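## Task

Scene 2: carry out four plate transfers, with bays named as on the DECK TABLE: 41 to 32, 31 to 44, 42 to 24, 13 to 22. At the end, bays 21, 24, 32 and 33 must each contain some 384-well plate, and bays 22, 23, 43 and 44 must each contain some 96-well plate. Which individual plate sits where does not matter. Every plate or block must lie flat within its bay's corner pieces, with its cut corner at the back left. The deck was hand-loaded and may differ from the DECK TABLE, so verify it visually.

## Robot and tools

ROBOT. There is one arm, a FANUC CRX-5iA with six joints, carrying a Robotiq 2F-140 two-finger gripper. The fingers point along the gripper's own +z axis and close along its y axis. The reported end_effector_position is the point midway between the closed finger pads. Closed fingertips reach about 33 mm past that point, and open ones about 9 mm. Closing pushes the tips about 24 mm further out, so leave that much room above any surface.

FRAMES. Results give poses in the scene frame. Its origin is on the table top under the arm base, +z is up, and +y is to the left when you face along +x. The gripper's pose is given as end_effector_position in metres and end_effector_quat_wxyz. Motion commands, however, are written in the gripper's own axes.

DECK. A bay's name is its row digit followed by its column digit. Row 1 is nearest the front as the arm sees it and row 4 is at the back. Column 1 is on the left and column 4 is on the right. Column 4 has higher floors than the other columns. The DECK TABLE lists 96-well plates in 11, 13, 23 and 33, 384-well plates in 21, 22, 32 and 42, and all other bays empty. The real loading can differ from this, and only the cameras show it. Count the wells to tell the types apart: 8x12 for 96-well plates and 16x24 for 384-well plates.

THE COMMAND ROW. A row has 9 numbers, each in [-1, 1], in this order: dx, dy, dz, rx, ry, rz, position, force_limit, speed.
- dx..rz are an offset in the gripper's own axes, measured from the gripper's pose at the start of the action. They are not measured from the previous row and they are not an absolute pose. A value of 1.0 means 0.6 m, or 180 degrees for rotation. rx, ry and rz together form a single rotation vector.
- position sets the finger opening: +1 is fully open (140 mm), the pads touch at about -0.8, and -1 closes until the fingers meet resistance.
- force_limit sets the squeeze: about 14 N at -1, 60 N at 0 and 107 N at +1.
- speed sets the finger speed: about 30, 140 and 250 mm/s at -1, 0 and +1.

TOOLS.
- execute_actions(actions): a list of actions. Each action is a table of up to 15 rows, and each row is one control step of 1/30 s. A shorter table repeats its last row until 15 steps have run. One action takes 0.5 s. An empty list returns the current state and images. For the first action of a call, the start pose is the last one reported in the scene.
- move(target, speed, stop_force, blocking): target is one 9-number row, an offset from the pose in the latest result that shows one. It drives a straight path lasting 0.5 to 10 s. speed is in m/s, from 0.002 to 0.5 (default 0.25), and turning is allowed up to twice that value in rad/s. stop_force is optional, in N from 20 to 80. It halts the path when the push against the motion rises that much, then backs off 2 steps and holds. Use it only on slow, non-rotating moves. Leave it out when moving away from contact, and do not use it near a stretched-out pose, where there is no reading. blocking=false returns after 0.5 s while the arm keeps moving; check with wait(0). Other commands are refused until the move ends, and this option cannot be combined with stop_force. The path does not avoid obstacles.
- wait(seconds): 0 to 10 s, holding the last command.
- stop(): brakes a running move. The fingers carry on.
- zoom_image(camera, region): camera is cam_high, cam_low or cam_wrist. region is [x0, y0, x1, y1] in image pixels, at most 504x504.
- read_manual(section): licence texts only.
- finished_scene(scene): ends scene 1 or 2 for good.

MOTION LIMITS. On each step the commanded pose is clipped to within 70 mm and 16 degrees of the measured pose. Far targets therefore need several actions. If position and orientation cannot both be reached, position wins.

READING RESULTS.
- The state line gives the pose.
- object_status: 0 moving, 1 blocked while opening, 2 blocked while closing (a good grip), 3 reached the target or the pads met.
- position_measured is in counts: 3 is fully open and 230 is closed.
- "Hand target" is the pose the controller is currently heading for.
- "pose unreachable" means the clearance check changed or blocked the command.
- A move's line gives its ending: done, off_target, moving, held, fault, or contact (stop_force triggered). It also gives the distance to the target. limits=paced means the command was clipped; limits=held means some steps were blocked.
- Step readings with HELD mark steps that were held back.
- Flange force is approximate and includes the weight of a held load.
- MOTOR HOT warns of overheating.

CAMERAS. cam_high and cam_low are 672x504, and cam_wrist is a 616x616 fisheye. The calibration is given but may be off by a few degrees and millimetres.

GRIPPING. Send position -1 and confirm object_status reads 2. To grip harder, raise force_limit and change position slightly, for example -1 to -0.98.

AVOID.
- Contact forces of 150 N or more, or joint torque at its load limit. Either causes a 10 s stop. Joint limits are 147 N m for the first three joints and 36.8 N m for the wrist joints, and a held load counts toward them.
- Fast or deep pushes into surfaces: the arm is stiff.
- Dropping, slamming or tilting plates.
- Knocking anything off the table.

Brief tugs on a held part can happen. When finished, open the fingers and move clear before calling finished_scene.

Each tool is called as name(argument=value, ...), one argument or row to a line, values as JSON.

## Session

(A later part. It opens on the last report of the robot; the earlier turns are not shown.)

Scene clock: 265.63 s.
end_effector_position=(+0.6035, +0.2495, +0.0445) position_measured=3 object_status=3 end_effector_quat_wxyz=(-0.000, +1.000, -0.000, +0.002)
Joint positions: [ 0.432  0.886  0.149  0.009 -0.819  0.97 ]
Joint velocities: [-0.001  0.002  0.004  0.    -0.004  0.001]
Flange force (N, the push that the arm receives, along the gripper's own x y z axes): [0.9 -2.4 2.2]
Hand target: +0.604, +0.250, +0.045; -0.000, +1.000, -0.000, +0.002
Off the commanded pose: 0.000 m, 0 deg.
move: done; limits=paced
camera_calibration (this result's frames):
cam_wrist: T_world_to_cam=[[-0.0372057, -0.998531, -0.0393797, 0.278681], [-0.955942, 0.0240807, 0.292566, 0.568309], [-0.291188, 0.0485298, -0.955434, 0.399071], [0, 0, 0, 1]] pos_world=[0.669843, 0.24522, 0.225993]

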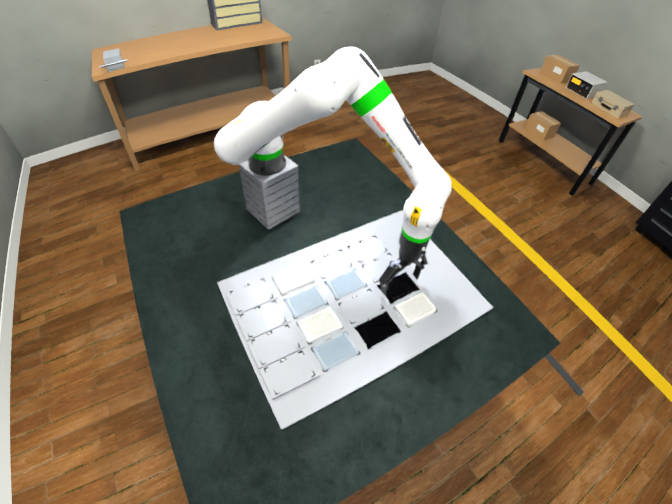

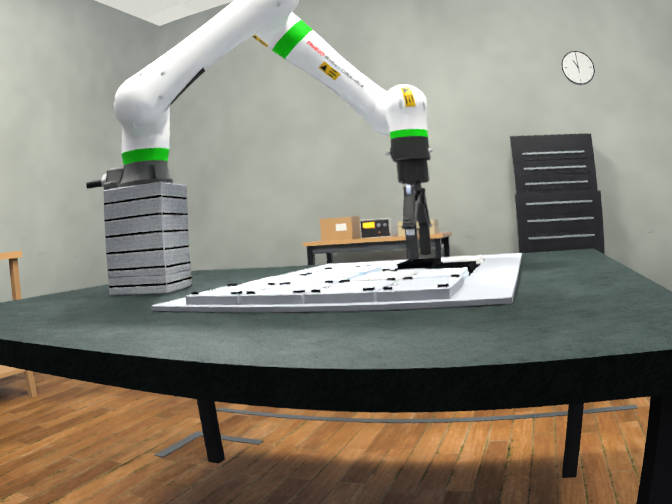

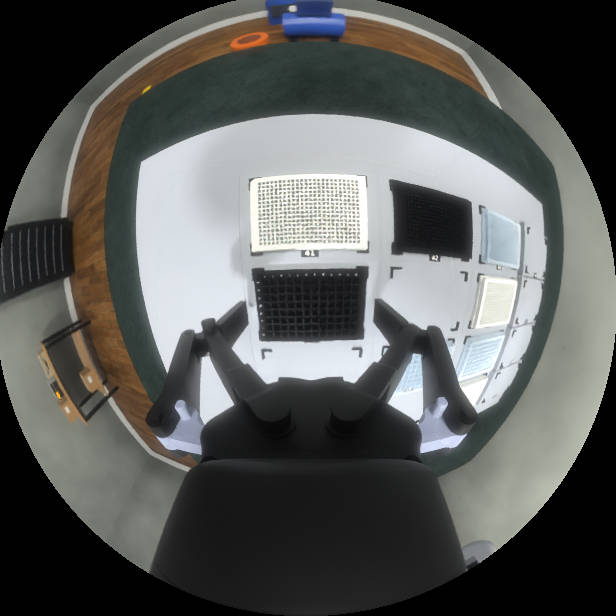

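execute_actions(
  actions=[
    [[0.00004,0.00003,0.0008,0,0,0,1,-0.8,0.5],[0.0001,0.00008,0.003,0,0,0,1,-0.8,0.5],[0.00015,0.00012,0.006,0,0,0,1,-0.8,0.5],[0.0002,0.00017,0.009,0,0,0,1,-0.8,0.5],[0.00025,0.0002,0.0118,0,0,0,1,-0.8,0.5],[0.0003,0.00025,0.0138,0,0,0,1,-0.8,0.5],[0.0003,0.00025,0.0148,0,0,0,1,-0.8,0.5],[0.0003,0.00025,0.015,0,0,0,-1,-0.8,-0.5]],
    [[0,0,0,0,0,0,-1,-0.8,-0.5],[0,0,-0.0006,0,0,0,-1,-0.8,-0.5],[0,0,-0.0012,0,0,0,-1,-0.8,-0.5],[0,0,-0.002,0,0,0,-1,-0.8,-0.5],[0,0,-0.0032,0,0,0,-1,-0.8,-0.5],[0,0,-0.006,0,0,0,-0.98,0.1,-0.8],[0,0,-0.010,0,0,0,-0.98,0.1,-0.8],[0,0,-0.015,0,0,0,-0.98,0.1,-0.8],[0,0,-0.0205,0,0,0,-0.98,0.1,-0.8],[0,0,-0.026,0,0,0,-0.98,0.1,-0.8],[0,0,-0.0305,0,0,0,-0.98,0.1,-0.8],[0,0,-0.0335,0,0,0,-0.98,0.1,-0.8],[0,0,-0.035,0,0,0,-0.98,0.1,-0.8]],
  ],
)

Scene clock: 318.47 s.
end_effector_position=(+0.6038, +0.2493, +0.0547) position_measured=41 object_status=2 end_effector_quat_wxyz=(-0.000, +1.000, -0.000, +0.002)
Joint positions: [ 0.431  0.87   0.148  0.008 -0.834  0.971]
Joint velocities: [ 0.001 -0.059 -0.006 -0.    -0.052  0.   ]
Flange force (N, the push that the arm receives, along the gripper's own x y z axes): [1.2 -0.2 -6.2]
Flange force at the end of the 1st action (N, along the gripper's axes at the end of the call): [-6.7 2.4 -11.8]
Hand target: +0.604, +0.249, +0.057; -0.000, +1.000, -0.000, +0.002
Off the commanded pose: 0.002 m, 0 deg.
Step readings (end_effector_position; steps 1 to 15: 1st action; 16 to 30: 2nd action):
0: (+0.6035, +0.2495, +0.0445)
1: (+0.6035, +0.2495, +0.0445)
2: (+0.6035, +0.2495, +0.0444)
4: (+0.6035, +0.2495, +0.0429)
8: (+0.6036, +0.2494, +0.0375)
15: (+0.6037, +0.2494, +0.0356)
16: (+0.6038, +0.2494, +0.0357)
17: (+0.6038, +0.2494, +0.0357)
19: (+0.6039, +0.2494, +0.0359)
23: (+0.6037, +0.2493, +0.0387)
30: end_effector_position above
camera_calibration (this result's frames):
cam_wrist: T_world_to_cam=[[-0.0373925, -0.998518, -0.0395417, 0.278996], [-0.956005, 0.0242234, 0.292349, 0.56567], [-0.290958, 0.0487337, -0.955494, 0.408663], [0, 0, 0, 1]] pos_world=[0.670119, 0.244964, 0.236134]

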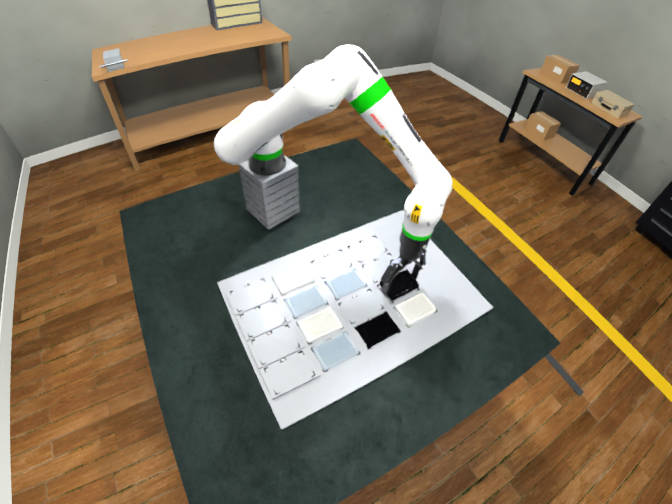

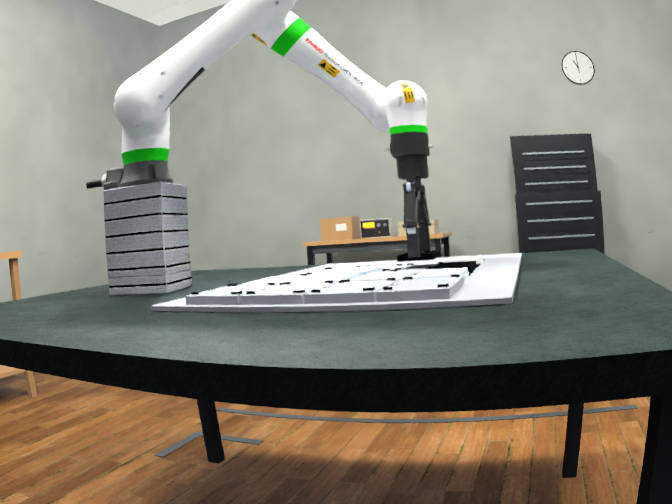

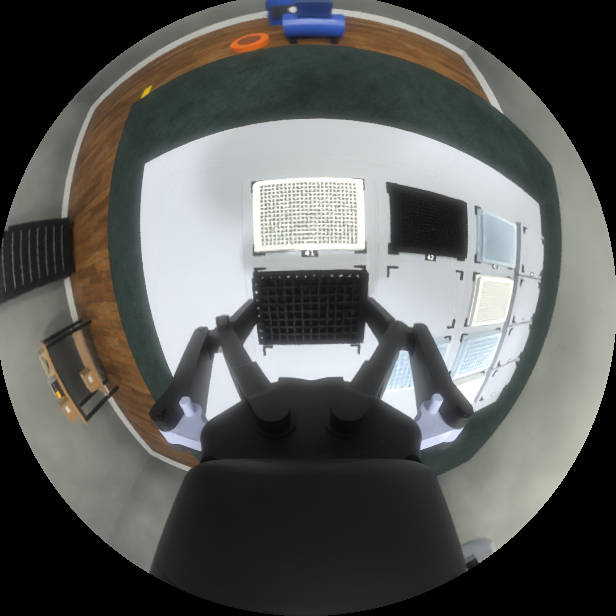

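move(
  target=[0.1808, 0.8207, -0.0027, 0, 0, 0, -0.98, 0.1, -0.8],
  speed=0.33,
)

Scene clock: 361.80 s.
end_effector_position=(+0.7126, -0.2430, +0.0577) position_measured=41 object_status=2 end_effector_quat_wxyz=(-0.000, +1.000, +0.000, +0.003)
Joint positions: [-0.32   1.082  0.577 -0.007 -1.049  1.731]
Joint velocities: [-0.001  0.004  0.006 -0.    -0.005  0.003]
Flange force (N, the push that the arm receives, along the gripper's own x y z axes): [2.3 2.3 -1.4]
Hand target: +0.713, -0.243, +0.058; -0.000, +1.000, +0.000, +0.003
Off the commanded pose: 0.001 m, 0 deg.
move: done
camera_calibration (this result's frames):
cam_wrist: T_world_to_cam=[[-0.0368189, -0.998531, -0.0397542, -0.208793], [-0.956515, 0.0236953, 0.290719, 0.681017], [-0.28935, 0.0487295, -0.955982, 0.466048], [0, 0, 0, 1]] pos_world=[0.778566, -0.247333, 0.239249]

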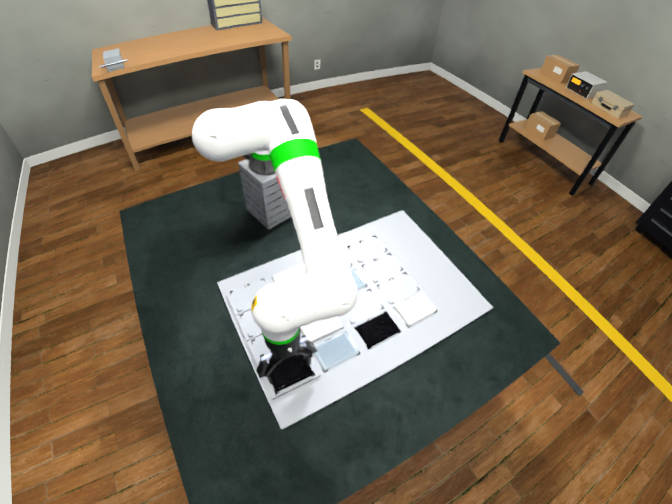

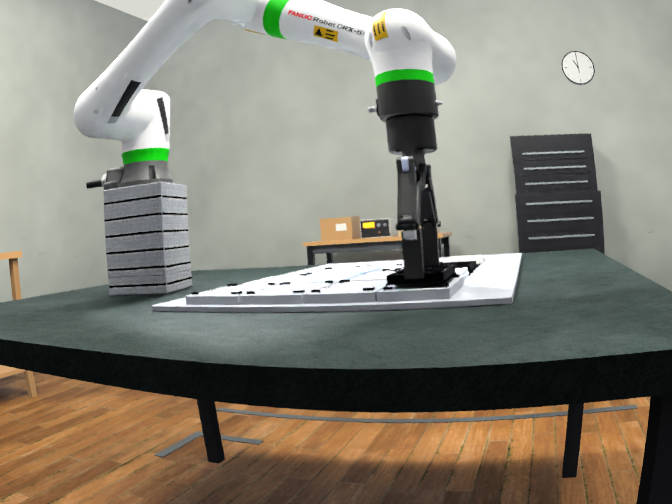

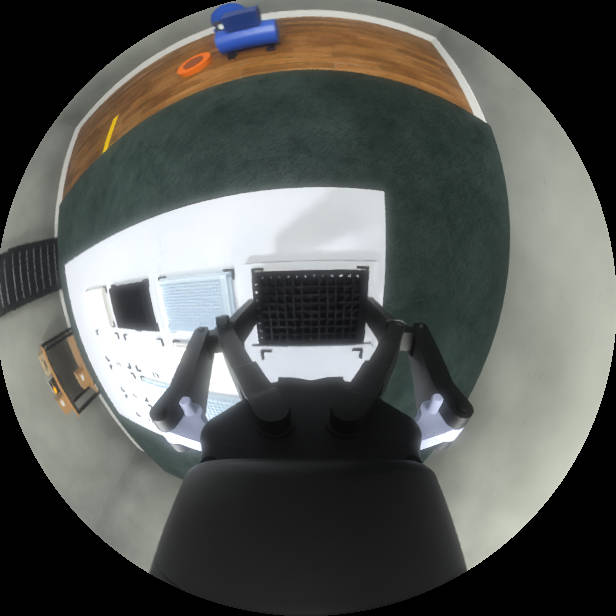

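execute_actions(
  actions=[],
)

zoom_image(
  camera="cam_wrist",
  region=[240, 235, 300, 285],
)

zoom_image(
  camera="cam_wrist",
  region=[335, 235, 395, 285],
)

Scene clock: 371.00 s.
end_effector_position=(+0.7126, -0.2430, +0.0576) position_measured=41 object_status=2 end_effector_quat_wxyz=(-0.000, +1.000, +0.000, +0.003)
Joint positions: [-0.32   1.082  0.578 -0.007 -1.05   1.732]
Joint velocities: [-0.     0.     0.     0.001  0.001  0.   ]
Flange force (N, the push that the arm receives, along the gripper's own x y z axes): [3.1 -0.3 1.3]
Hand target: +0.713, -0.243, +0.058; -0.000, +1.000, +0.000, +0.003
Off the commanded pose: 0.001 m, 0 deg.
camera_calibration (this result's frames):
cam_wrist: T_world_to_cam=[[-0.0368385, -0.998528, -0.039816, -0.208816], [-0.956479, 0.02369, 0.290839, 0.681008], [-0.289468, 0.0487972, -0.955943, 0.466134], [0, 0, 0, 1]] pos_world=[0.778608, -0.247388, 0.239219]

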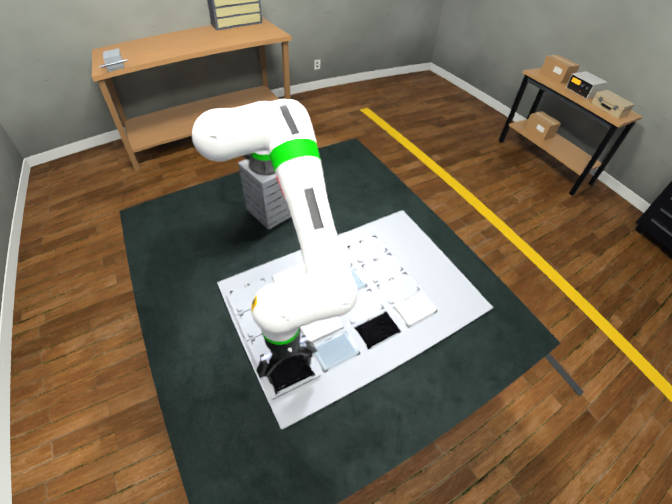

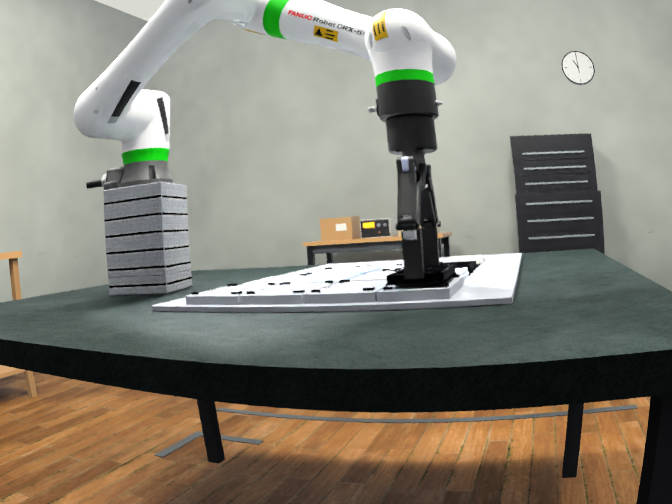

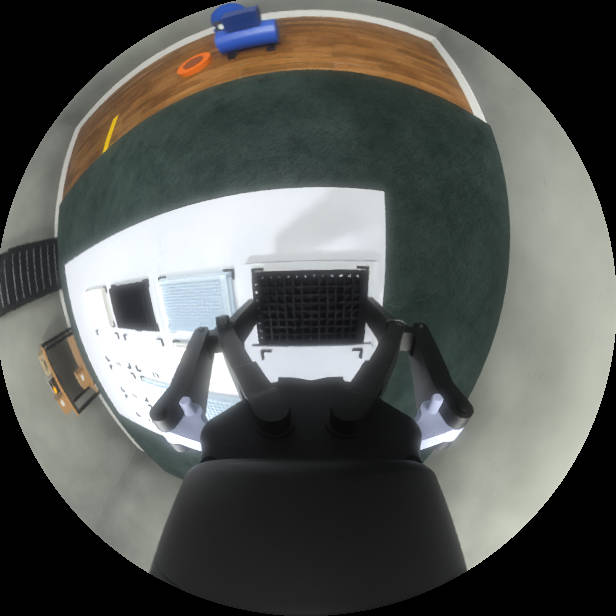

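Region (240, 235, 300, 285) of cam_wrist's 616x616 image, scaled by 8.400, with more detail than that image has.

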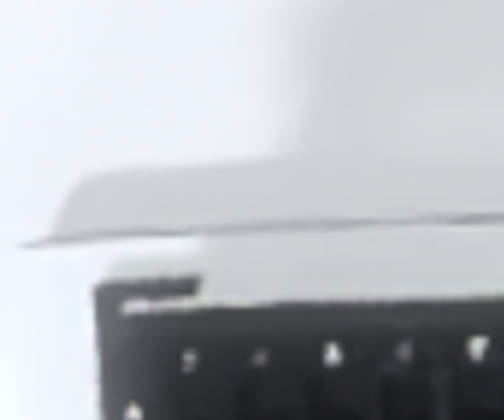

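Region (335, 235, 395, 285) of cam_wrist's 616x616 image, scaled by 8.400, with more detail than that image has.

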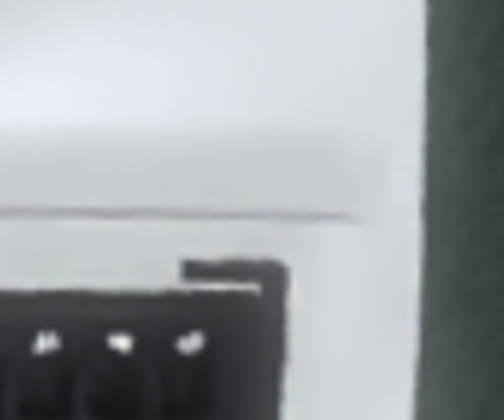

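move(
  target=[-0.0004, 0.0003, 0.0127, 0, 0, 0, -0.98, 0.1, -0.8],
  speed=0.0075,
  stop_force=20,
)

Scene clock: 392.00 s.
end_effector_position=(+0.7126, -0.2432, +0.0512) position_measured=41 object_status=2 end_effector_quat_wxyz=(-0.000, +1.000, +0.000, +0.003)
Joint positions: [-0.32   1.091  0.579 -0.007 -1.041  1.732]
Joint velocities: [-0.002 -0.001 -0.002 -0.002 -0.002  0.   ]
Flange force (N, the push that the arm receives, along the gripper's own x y z axes): [-0.8 -2.9 -21.7]
Hand target: +0.712, -0.243, +0.051; -0.000, +1.000, +0.000, +0.003
Off the commanded pose: 0.001 m, 0 deg.
move: contact
camera_calibration (this result's frames):
cam_wrist: T_world_to_cam=[[-0.0368246, -0.99853, -0.0397628, -0.209288], [-0.956562, 0.0237062, 0.290564, 0.682936], [-0.289194, 0.0487355, -0.956029, 0.459755], [0, 0, 0, 1]] pos_world=[0.778522, -0.247576, 0.232781]

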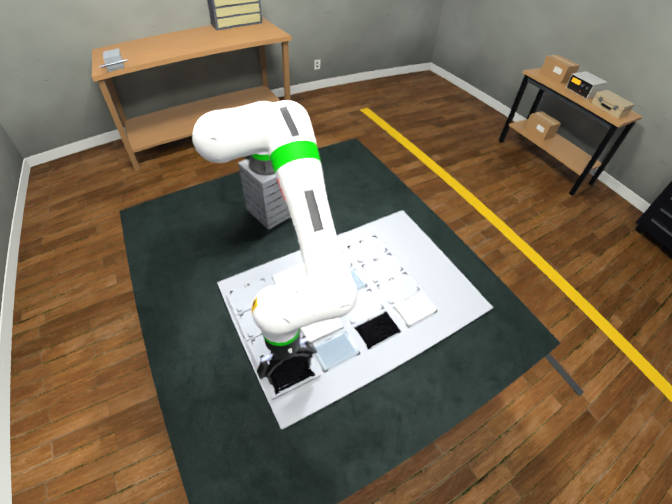

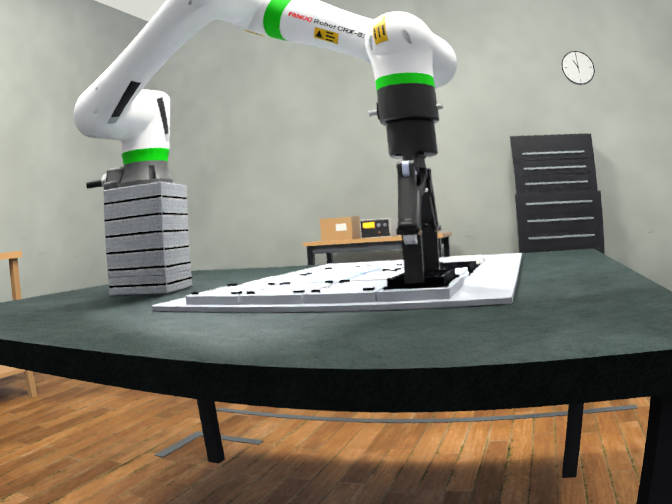

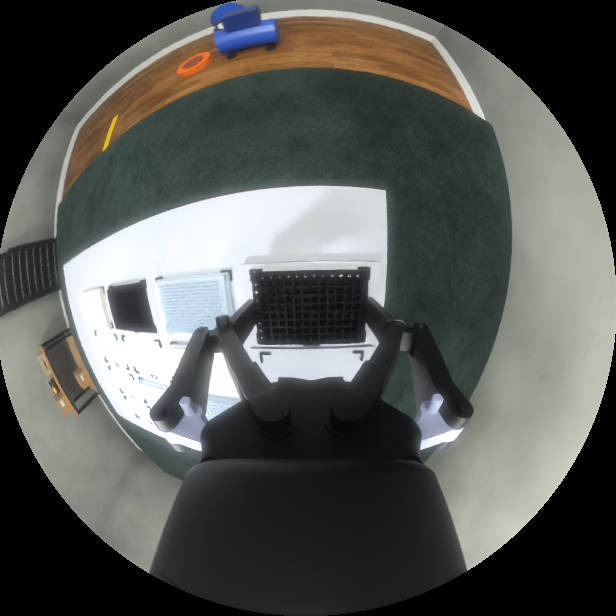

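execute_actions(
  actions=[
    [[0,0,-0.0005,0,0,0,1,-0.8,0.5],[0,0,-0.0005,0,0,0,1,-0.8,0.5],[0,0,-0.0005,0,0,0,1,-0.8,0.5],[0,0,-0.0012,0,0,0,1,-0.8,0.5],[0,0,-0.0025,0,0,0,1,-0.8,0.5],[0,0,-0.0043,0,0,0,1,-0.8,0.5],[0,0,-0.0065,0,0,0,1,-0.8,0.5],[0,0,-0.0088,0,0,0,1,-0.8,0.5],[0,0,-0.011,0,0,0,1,-0.8,0.5],[0,0,-0.0127,0,0,0,1,-0.8,0.5],[0,0,-0.0138,0,0,0,1,-0.8,0.5],[0,0,-0.0142,0,0,0,1,-0.8,0.5]],
  ],
)

Scene clock: 409.57 s.
end_effector_position=(+0.7125, -0.2431, +0.0593) position_measured=3 object_status=3 end_effector_quat_wxyz=(-0.000, +1.000, +0.000, +0.003)
Joint positions: [-0.32   1.079  0.577 -0.008 -1.051  1.732]
Joint velocities: [-0.    -0.008 -0.001  0.    -0.008 -0.001]
Flange force (N, the push that the arm receives, along the gripper's own x y z axes): [12.0 6.6 0.1]
Hand target: +0.713, -0.243, +0.060; -0.000, +1.000, +0.000, +0.003
Off the commanded pose: 0.000 m, 0 deg.
Step readings (end_effector_position):
0: (+0.7125, -0.2432, +0.0513)
1: (+0.7125, -0.2432, +0.0513)
2: (+0.7125, -0.2432, +0.0514)
4: (+0.7124, -0.2432, +0.0513)
8: (+0.7125, -0.2432, +0.0534)
15: end_effector_position above
camera_calibration (this result's frames):
cam_wrist: T_world_to_cam=[[-0.0368341, -0.998526, -0.0398752, -0.208864], [-0.956572, 0.0236843, 0.290534, 0.680551], [-0.289161, 0.048845, -0.956034, 0.467499], [0, 0, 0, 1]] pos_world=[0.778485, -0.247509, 0.240893]

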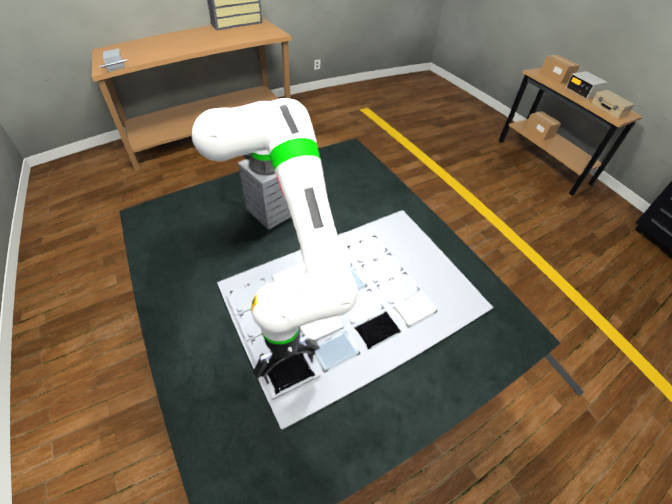

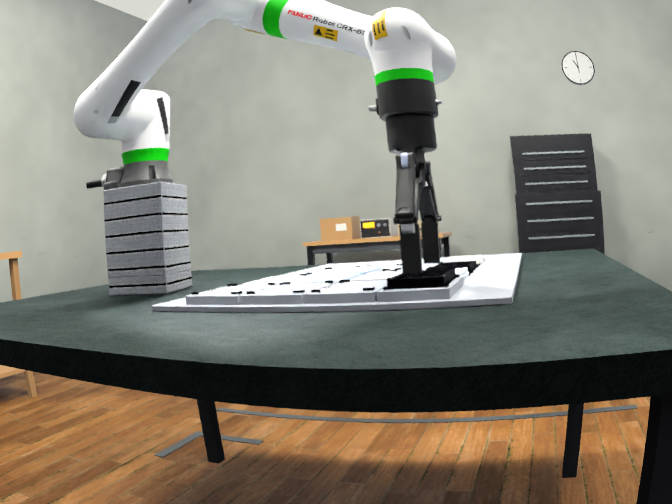

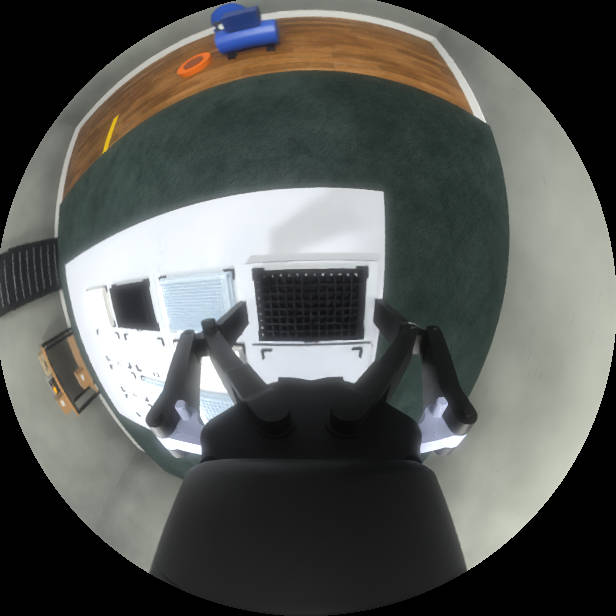

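zoom_image(
  camera="cam_low",
  region=[360, 230, 500, 310],
)

Region (360, 230, 500, 310) of cam_low's 672x504 image, scaled by 3.600, with more detail than that image has; it fills the top 288 rows of this view, and the rest is white.

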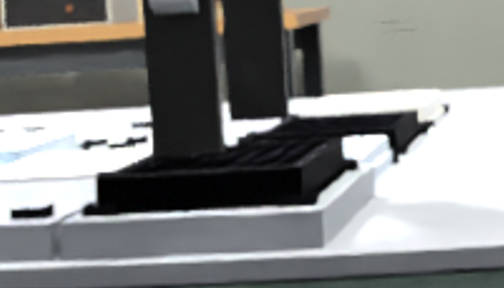

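move(
  target=[-0.0013, -0.2737, 0.0007, -0.0003, -0.00054, 0.00025, 1, -0.8, 0.5],
  speed=0.4,
)

Scene clock: 439.20 s.
end_effector_position=(+0.7116, -0.0790, +0.0586) position_measured=3 object_status=3 end_effector_quat_wxyz=(+0.000, +1.000, -0.000, +0.002)
Joint positions: [-0.091  0.992  0.404 -0.002 -0.967  1.499]
Joint velocities: [ 0.002 -0.    -0.001  0.002  0.001 -0.003]
Flange force (N, the push that the arm receives, along the gripper's own x y z axes): [-8.2 -1.2 -1.0]
Hand target: +0.712, -0.079, +0.059; +0.000, +1.000, -0.000, +0.002
Off the commanded pose: 0.000 m, 0 deg.
move: done
camera_calibration (this result's frames):
cam_wrist: T_world_to_cam=[[-0.0379448, -0.998521, -0.0389437, -0.0443084], [-0.955889, 0.0249102, 0.292671, 0.675501], [-0.291268, 0.0483312, -0.95542, 0.459945], [0, 0, 0, 1]] pos_world=[0.77799, -0.0832994, 0.240016]

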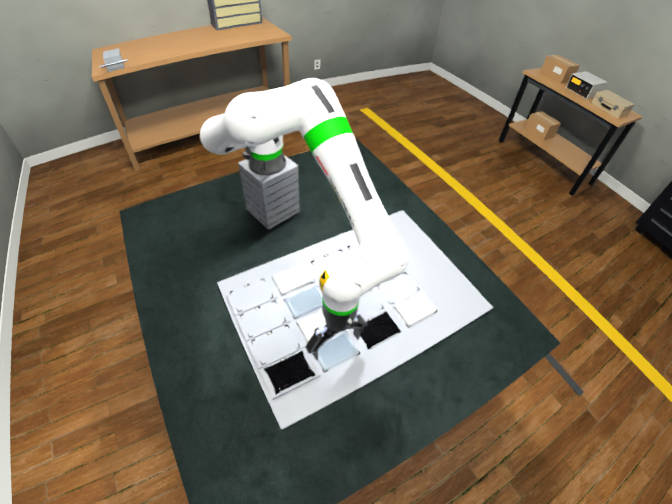

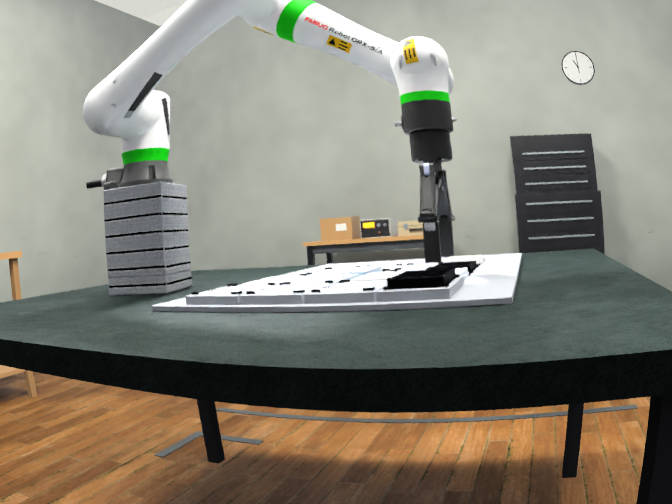

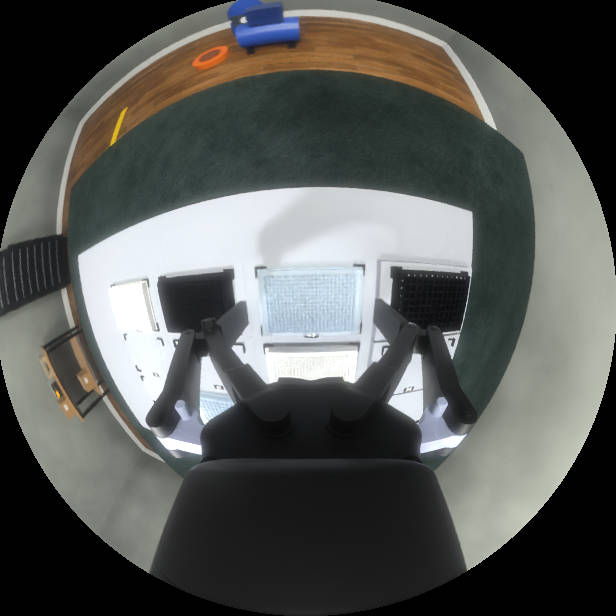

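zoom_image(
  camera="cam_wrist",
  region=[240, 235, 300, 285],
)

zoom_image(
  camera="cam_wrist",
  region=[335, 235, 395, 285],
)

Region (240, 235, 300, 285) of cam_wrist's 616x616 image, scaled by 8.400, with more detail than that image has.

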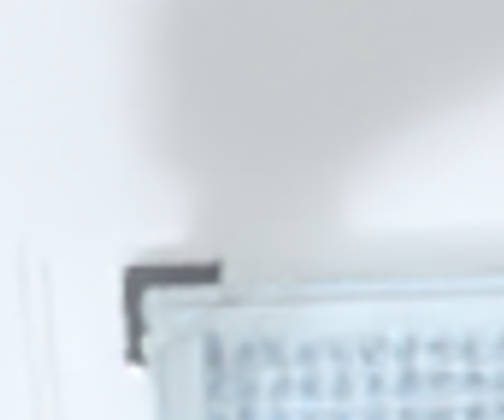

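Region (335, 235, 395, 285) of cam_wrist's 616x616 image, scaled by 8.400, with more detail than that image has.

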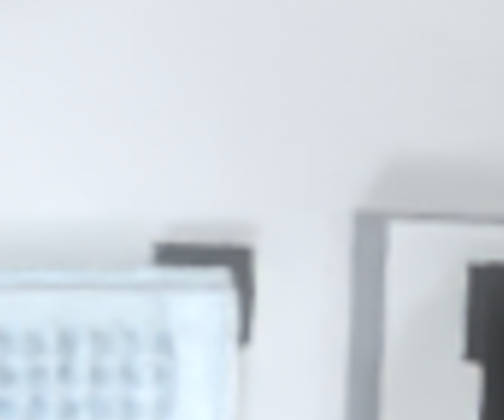

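execute_actions(
  actions=[
    [[0.00002,0,0.0011,0,0,0,1,-0.8,0.5],[0.00006,0,0.0044,0,0,0,1,-0.8,0.5],[0.00012,0,0.0094,0,0,0,1,-0.8,0.5],[0.0002,0,0.0156,0,0,0,1,-0.8,0.5],[0.00028,0,0.0221,0,0,0,1,-0.8,0.5],[0.00036,0,0.0283,0,0,0,1,-0.8,0.5],[0.0004,0,0.0333,0,0,0,1,-0.8,0.5],[0.0004,0,0.0366,0,0,0,1,-0.8,0.5],[0.0004,0,0.0377,0,0,0,1,-0.8,0.5],[0.0004,0,0.0377,0,0,0,-1,-0.8,-0.5]],
    [[0,0,0,0,0,0,-1,-0.8,-0.5],[0,0,0,0,0,0,-1,-0.8,-0.5],[0,0,-0.0004,0,0,0,-1,-0.8,-0.5],[0,0,-0.001,0,0,0,-1,-0.8,-0.5],[0,0,-0.0018,0,0,0,-1,-0.8,-0.5],[0,0,-0.003,0,0,0,-1,-0.8,-0.5],[0,0,-0.0055,0,0,0,-0.98,0.1,-0.8],[0,0,-0.0112,0,0,0,-0.98,0.1,-0.8],[0,0,-0.0206,0,0,0,-0.98,0.1,-0.8],[0,0,-0.032,0,0,0,-0.98,0.1,-0.8],[0,0,-0.0443,0,0,0,-0.98,0.1,-0.8],[0,0,-0.0557,0,0,0,-0.98,0.1,-0.8],[0,0,-0.0651,0,0,0,-0.98,0.1,-0.8],[0,0,-0.0712,0,0,0,-0.98,0.1,-0.8],[0,0,-0.0733,0,0,0,-0.98,0.1,-0.8]],
  ],
)

Scene clock: 505.17 s.
end_effector_position=(+0.7121, -0.0789, +0.0666) position_measured=41 object_status=2 end_effector_quat_wxyz=(+0.000, +1.000, -0.000, +0.002)
Joint positions: [-0.091  0.981  0.405 -0.002 -0.978  1.5  ]
Joint velocities: [-0.001 -0.237 -0.017  0.    -0.215  0.001]
Flange force (N, the push that the arm receives, along the gripper's own x y z axes): [15.9 1.3 0.6]
Flange force at the end of the 1st action (N, along the gripper's axes at the end of the call): [4.7 -0.6 3.9]
Hand target: +0.712, -0.079, +0.080; +0.000, +1.000, -0.000, +0.002
Off the commanded pose: 0.014 m, 0 deg.
Step readings (end_effector_position; steps 1 to 15: 1st action; 16 to 30: 2nd action):
0: (+0.7116, -0.0789, +0.0586)
1: (+0.7116, -0.0789, +0.0586)
2: (+0.7117, -0.0789, +0.0585)
4: (+0.7117, -0.0789, +0.0563)
8: (+0.7117, -0.0790, +0.0452)
15: (+0.7120, -0.0790, +0.0362)
16: (+0.7120, -0.0790, +0.0362)
17: (+0.7120, -0.0790, +0.0362)
19: (+0.7121, -0.0790, +0.0363)
23: (+0.7119, -0.0790, +0.0379)
30: end_effector_position above
camera_calibration (this result's frames):
cam_wrist: T_world_to_cam=[[-0.0376346, -0.998533, -0.0389225, -0.0440761], [-0.95598, 0.0246333, 0.292397, 0.673718], [-0.291009, 0.0482134, -0.955505, 0.467546], [0, 0, 0, 1]] pos_world=[0.778463, -0.0831493, 0.248034]

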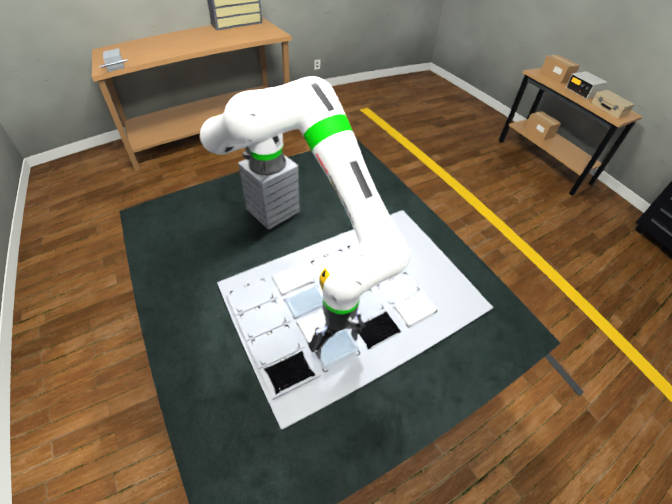

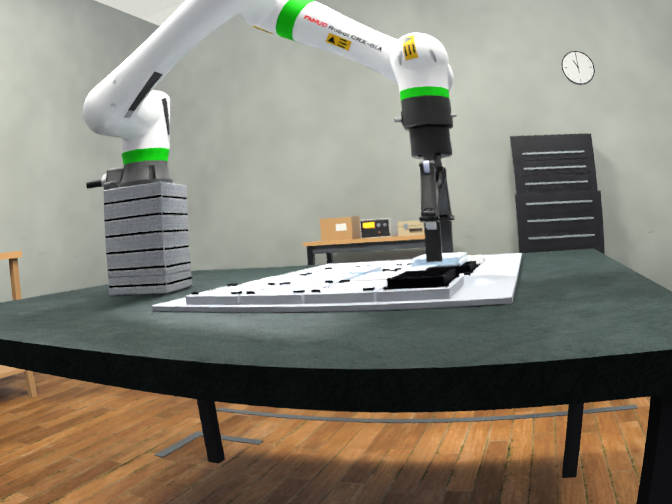

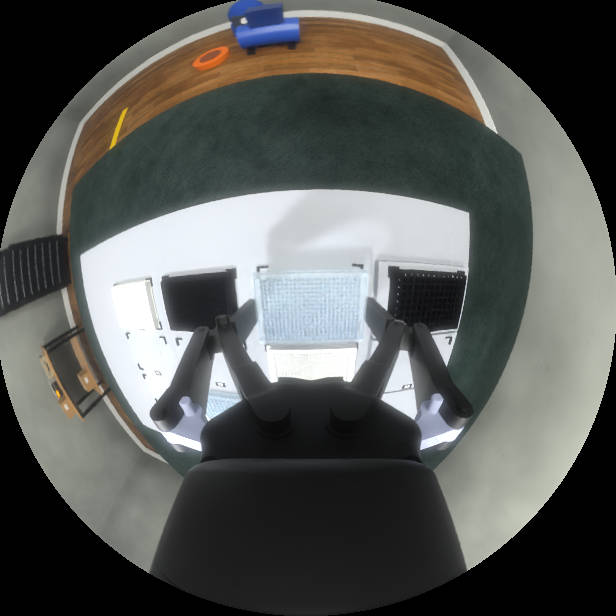

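execute_actions(
  actions=[],
)

Scene clock: 510.07 s.
end_effector_position=(+0.7119, -0.0789, +0.0797) position_measured=41 object_status=2 end_effector_quat_wxyz=(+0.000, +1.000, -0.000, +0.002)
Joint positions: [-0.091  0.961  0.403 -0.002 -0.996  1.5  ]
Joint velocities: [ 0.001  0.     0.     0.001 -0.    -0.001]
Flange force (N, the push that the arm receives, along the gripper's own x y z axes): [6.9 0.0 2.1]
Hand target: +0.712, -0.079, +0.080; +0.000, +1.000, -0.000, +0.002
Off the commanded pose: 0.001 m, 0 deg.
camera_calibration (this result's frames):
cam_wrist: T_world_to_cam=[[-0.0376468, -0.998533, -0.0389256, -0.0435593], [-0.955934, 0.0246365, 0.292545, 0.669587], [-0.291157, 0.0482237, -0.955459, 0.480152], [0, 0, 0, 1]] pos_world=[0.778241, -0.0831464, 0.261186]

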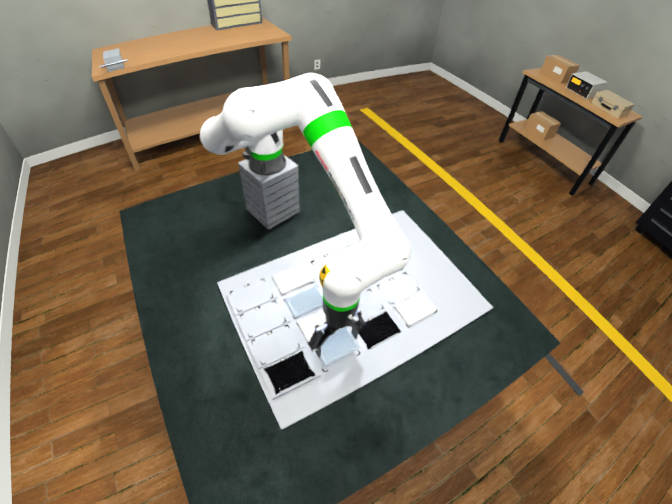

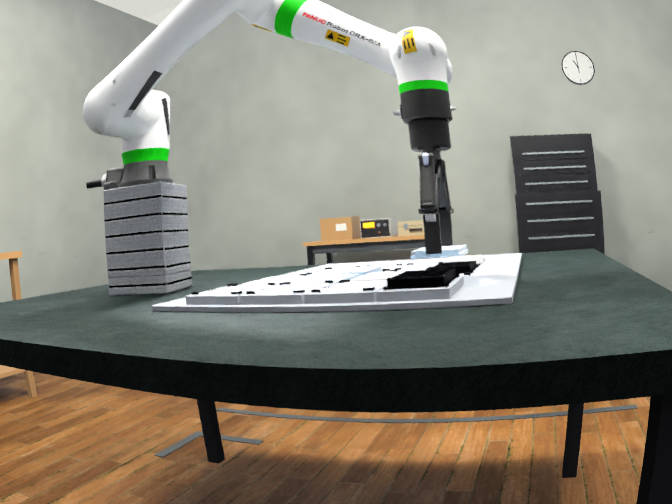

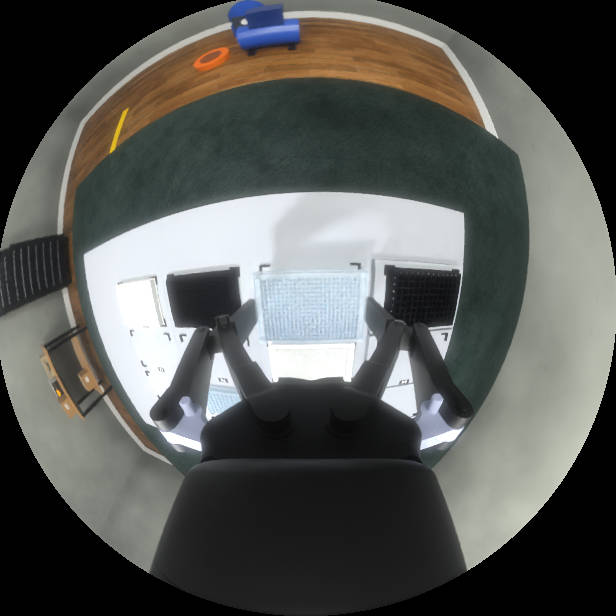

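move(
  target=[-0.3563, 0.2753, 0.0387, 0, 0, 0, -0.98, 0.1, -0.8],
  speed=0.3,
)

Scene clock: 531.40 s.
end_effector_position=(+0.4982, -0.2441, +0.0560) position_measured=41 object_status=2 end_effector_quat_wxyz=(+0.000, +1.000, -0.001, +0.002)
Joint positions: [-0.384  0.702 -0.183 -0.009 -0.671  1.797]
Joint velocities: [-0.002 -0.001 -0.001 -0.002  0.001  0.002]
Flange force (N, the push that the arm receives, along the gripper's own x y z axes): [3.1 -1.7 -1.5]
Hand target: +0.498, -0.244, +0.056; +0.000, +1.000, -0.001, +0.002
Off the commanded pose: 0.000 m, 0 deg.
move: done
camera_calibration (this result's frames):
cam_wrist: T_world_to_cam=[[-0.0382426, -0.998541, -0.0381306, -0.217214], [-0.956054, 0.0254618, 0.292084, 0.476624], [-0.290687, 0.047625, -0.955632, 0.402904], [0, 0, 0, 1]] pos_world=[0.56449, -0.248221, 0.237532]

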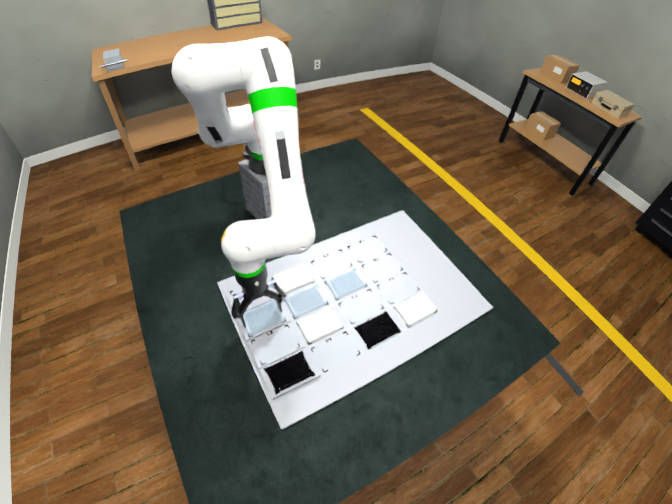

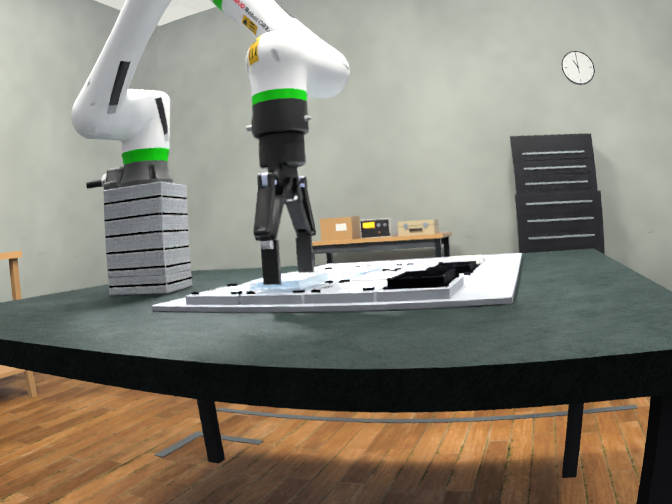

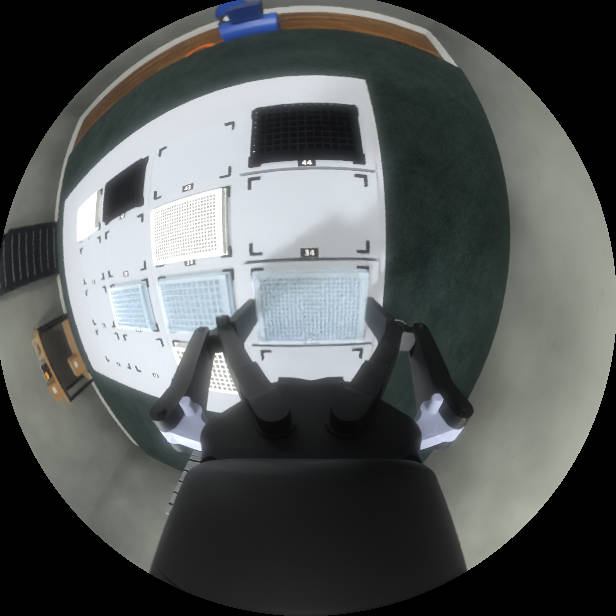

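zoom_image(
  camera="cam_wrist",
  region=[240, 235, 300, 285],
)

zoom_image(
  camera="cam_wrist",
  region=[335, 235, 395, 285],
)

Region (240, 235, 300, 285) of cam_wrist's 616x616 image, scaled by 8.400, with more detail than that image has.

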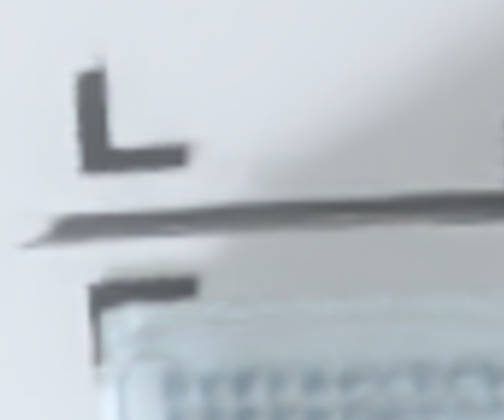

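Region (335, 235, 395, 285) of cam_wrist's 616x616 image, scaled by 8.400, with more detail than that image has.

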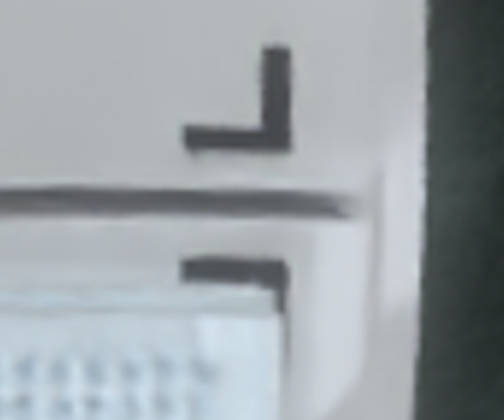

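zoom_image(
  camera="cam_wrist",
  region=[246, 260, 276, 282],
)

zoom_image(
  camera="cam_wrist",
  region=[345, 257, 375, 279],
)

Region (246, 260, 276, 282) of cam_wrist's 616x616 image, scaled by 16.800, with more detail than that image has; it fills the top 370 rows of this view, and the rest is white.

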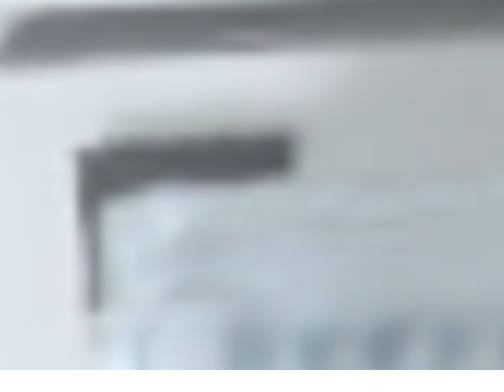

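Region (345, 257, 375, 279) of cam_wrist's 616x616 image, scaled by 16.800, with more detail than that image has; it fills the top 370 rows of this view, and the rest is white.

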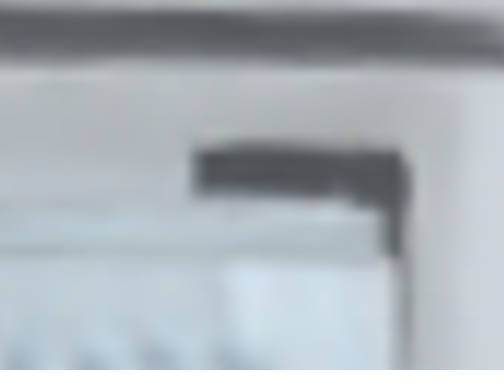

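move(
  target=[-0.0008, 0, 0.0115, 0, 0, -0.00015, -0.98, 0.1, -0.8],
  speed=0.007,
  stop_force=20,
)

Scene clock: 566.57 s.
end_effector_position=(+0.4979, -0.2441, +0.0506) position_measured=41 object_status=2 end_effector_quat_wxyz=(+0.001, +1.000, -0.000, +0.002)
Joint positions: [-0.384  0.712 -0.183 -0.009 -0.66   1.798]
Joint velocities: [ 0.    -0.001  0.001  0.    -0.004  0.001]
Flange force (N, the push that the arm receives, along the gripper's own x y z axes): [3.4 0.6 -19.6]
Hand target: +0.498, -0.244, +0.051; +0.001, +1.000, -0.000, +0.002
Off the commanded pose: 0.001 m, 0 deg.
move: contact
camera_calibration (this result's frames):
cam_wrist: T_world_to_cam=[[-0.0378488, -0.998557, -0.0380988, -0.217685], [-0.956079, 0.0250966, 0.292031, 0.477806], [-0.290654, 0.0474785, -0.95565, 0.397528], [0, 0, 0, 1]] pos_world=[0.564125, -0.248236, 0.232069]

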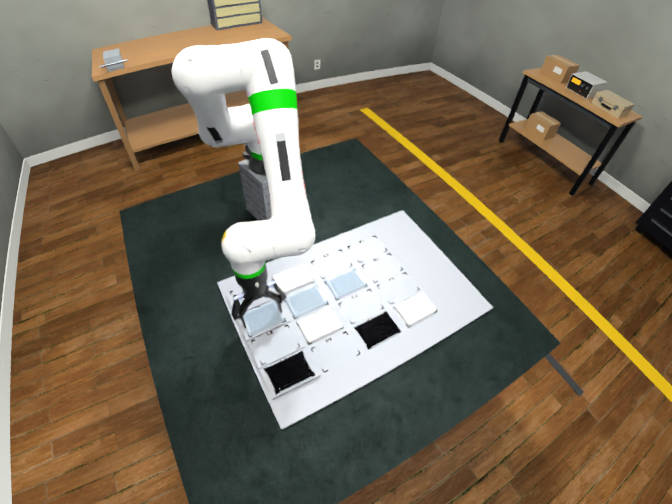

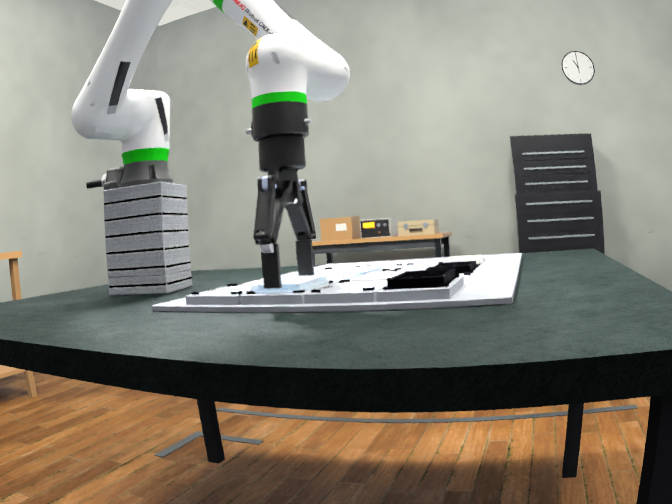

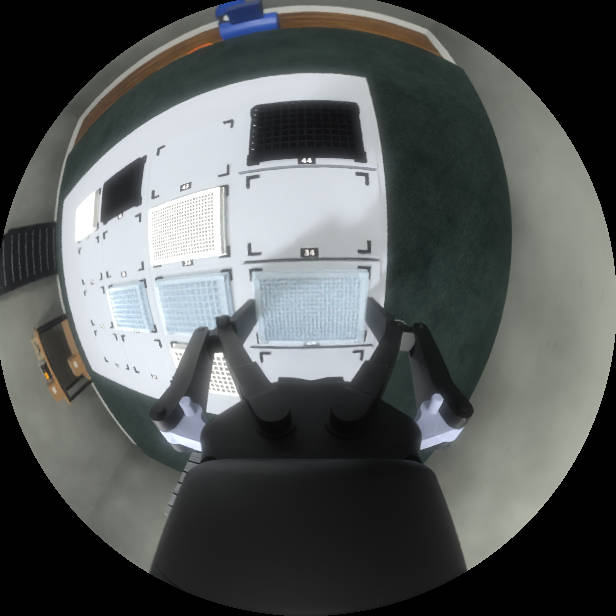

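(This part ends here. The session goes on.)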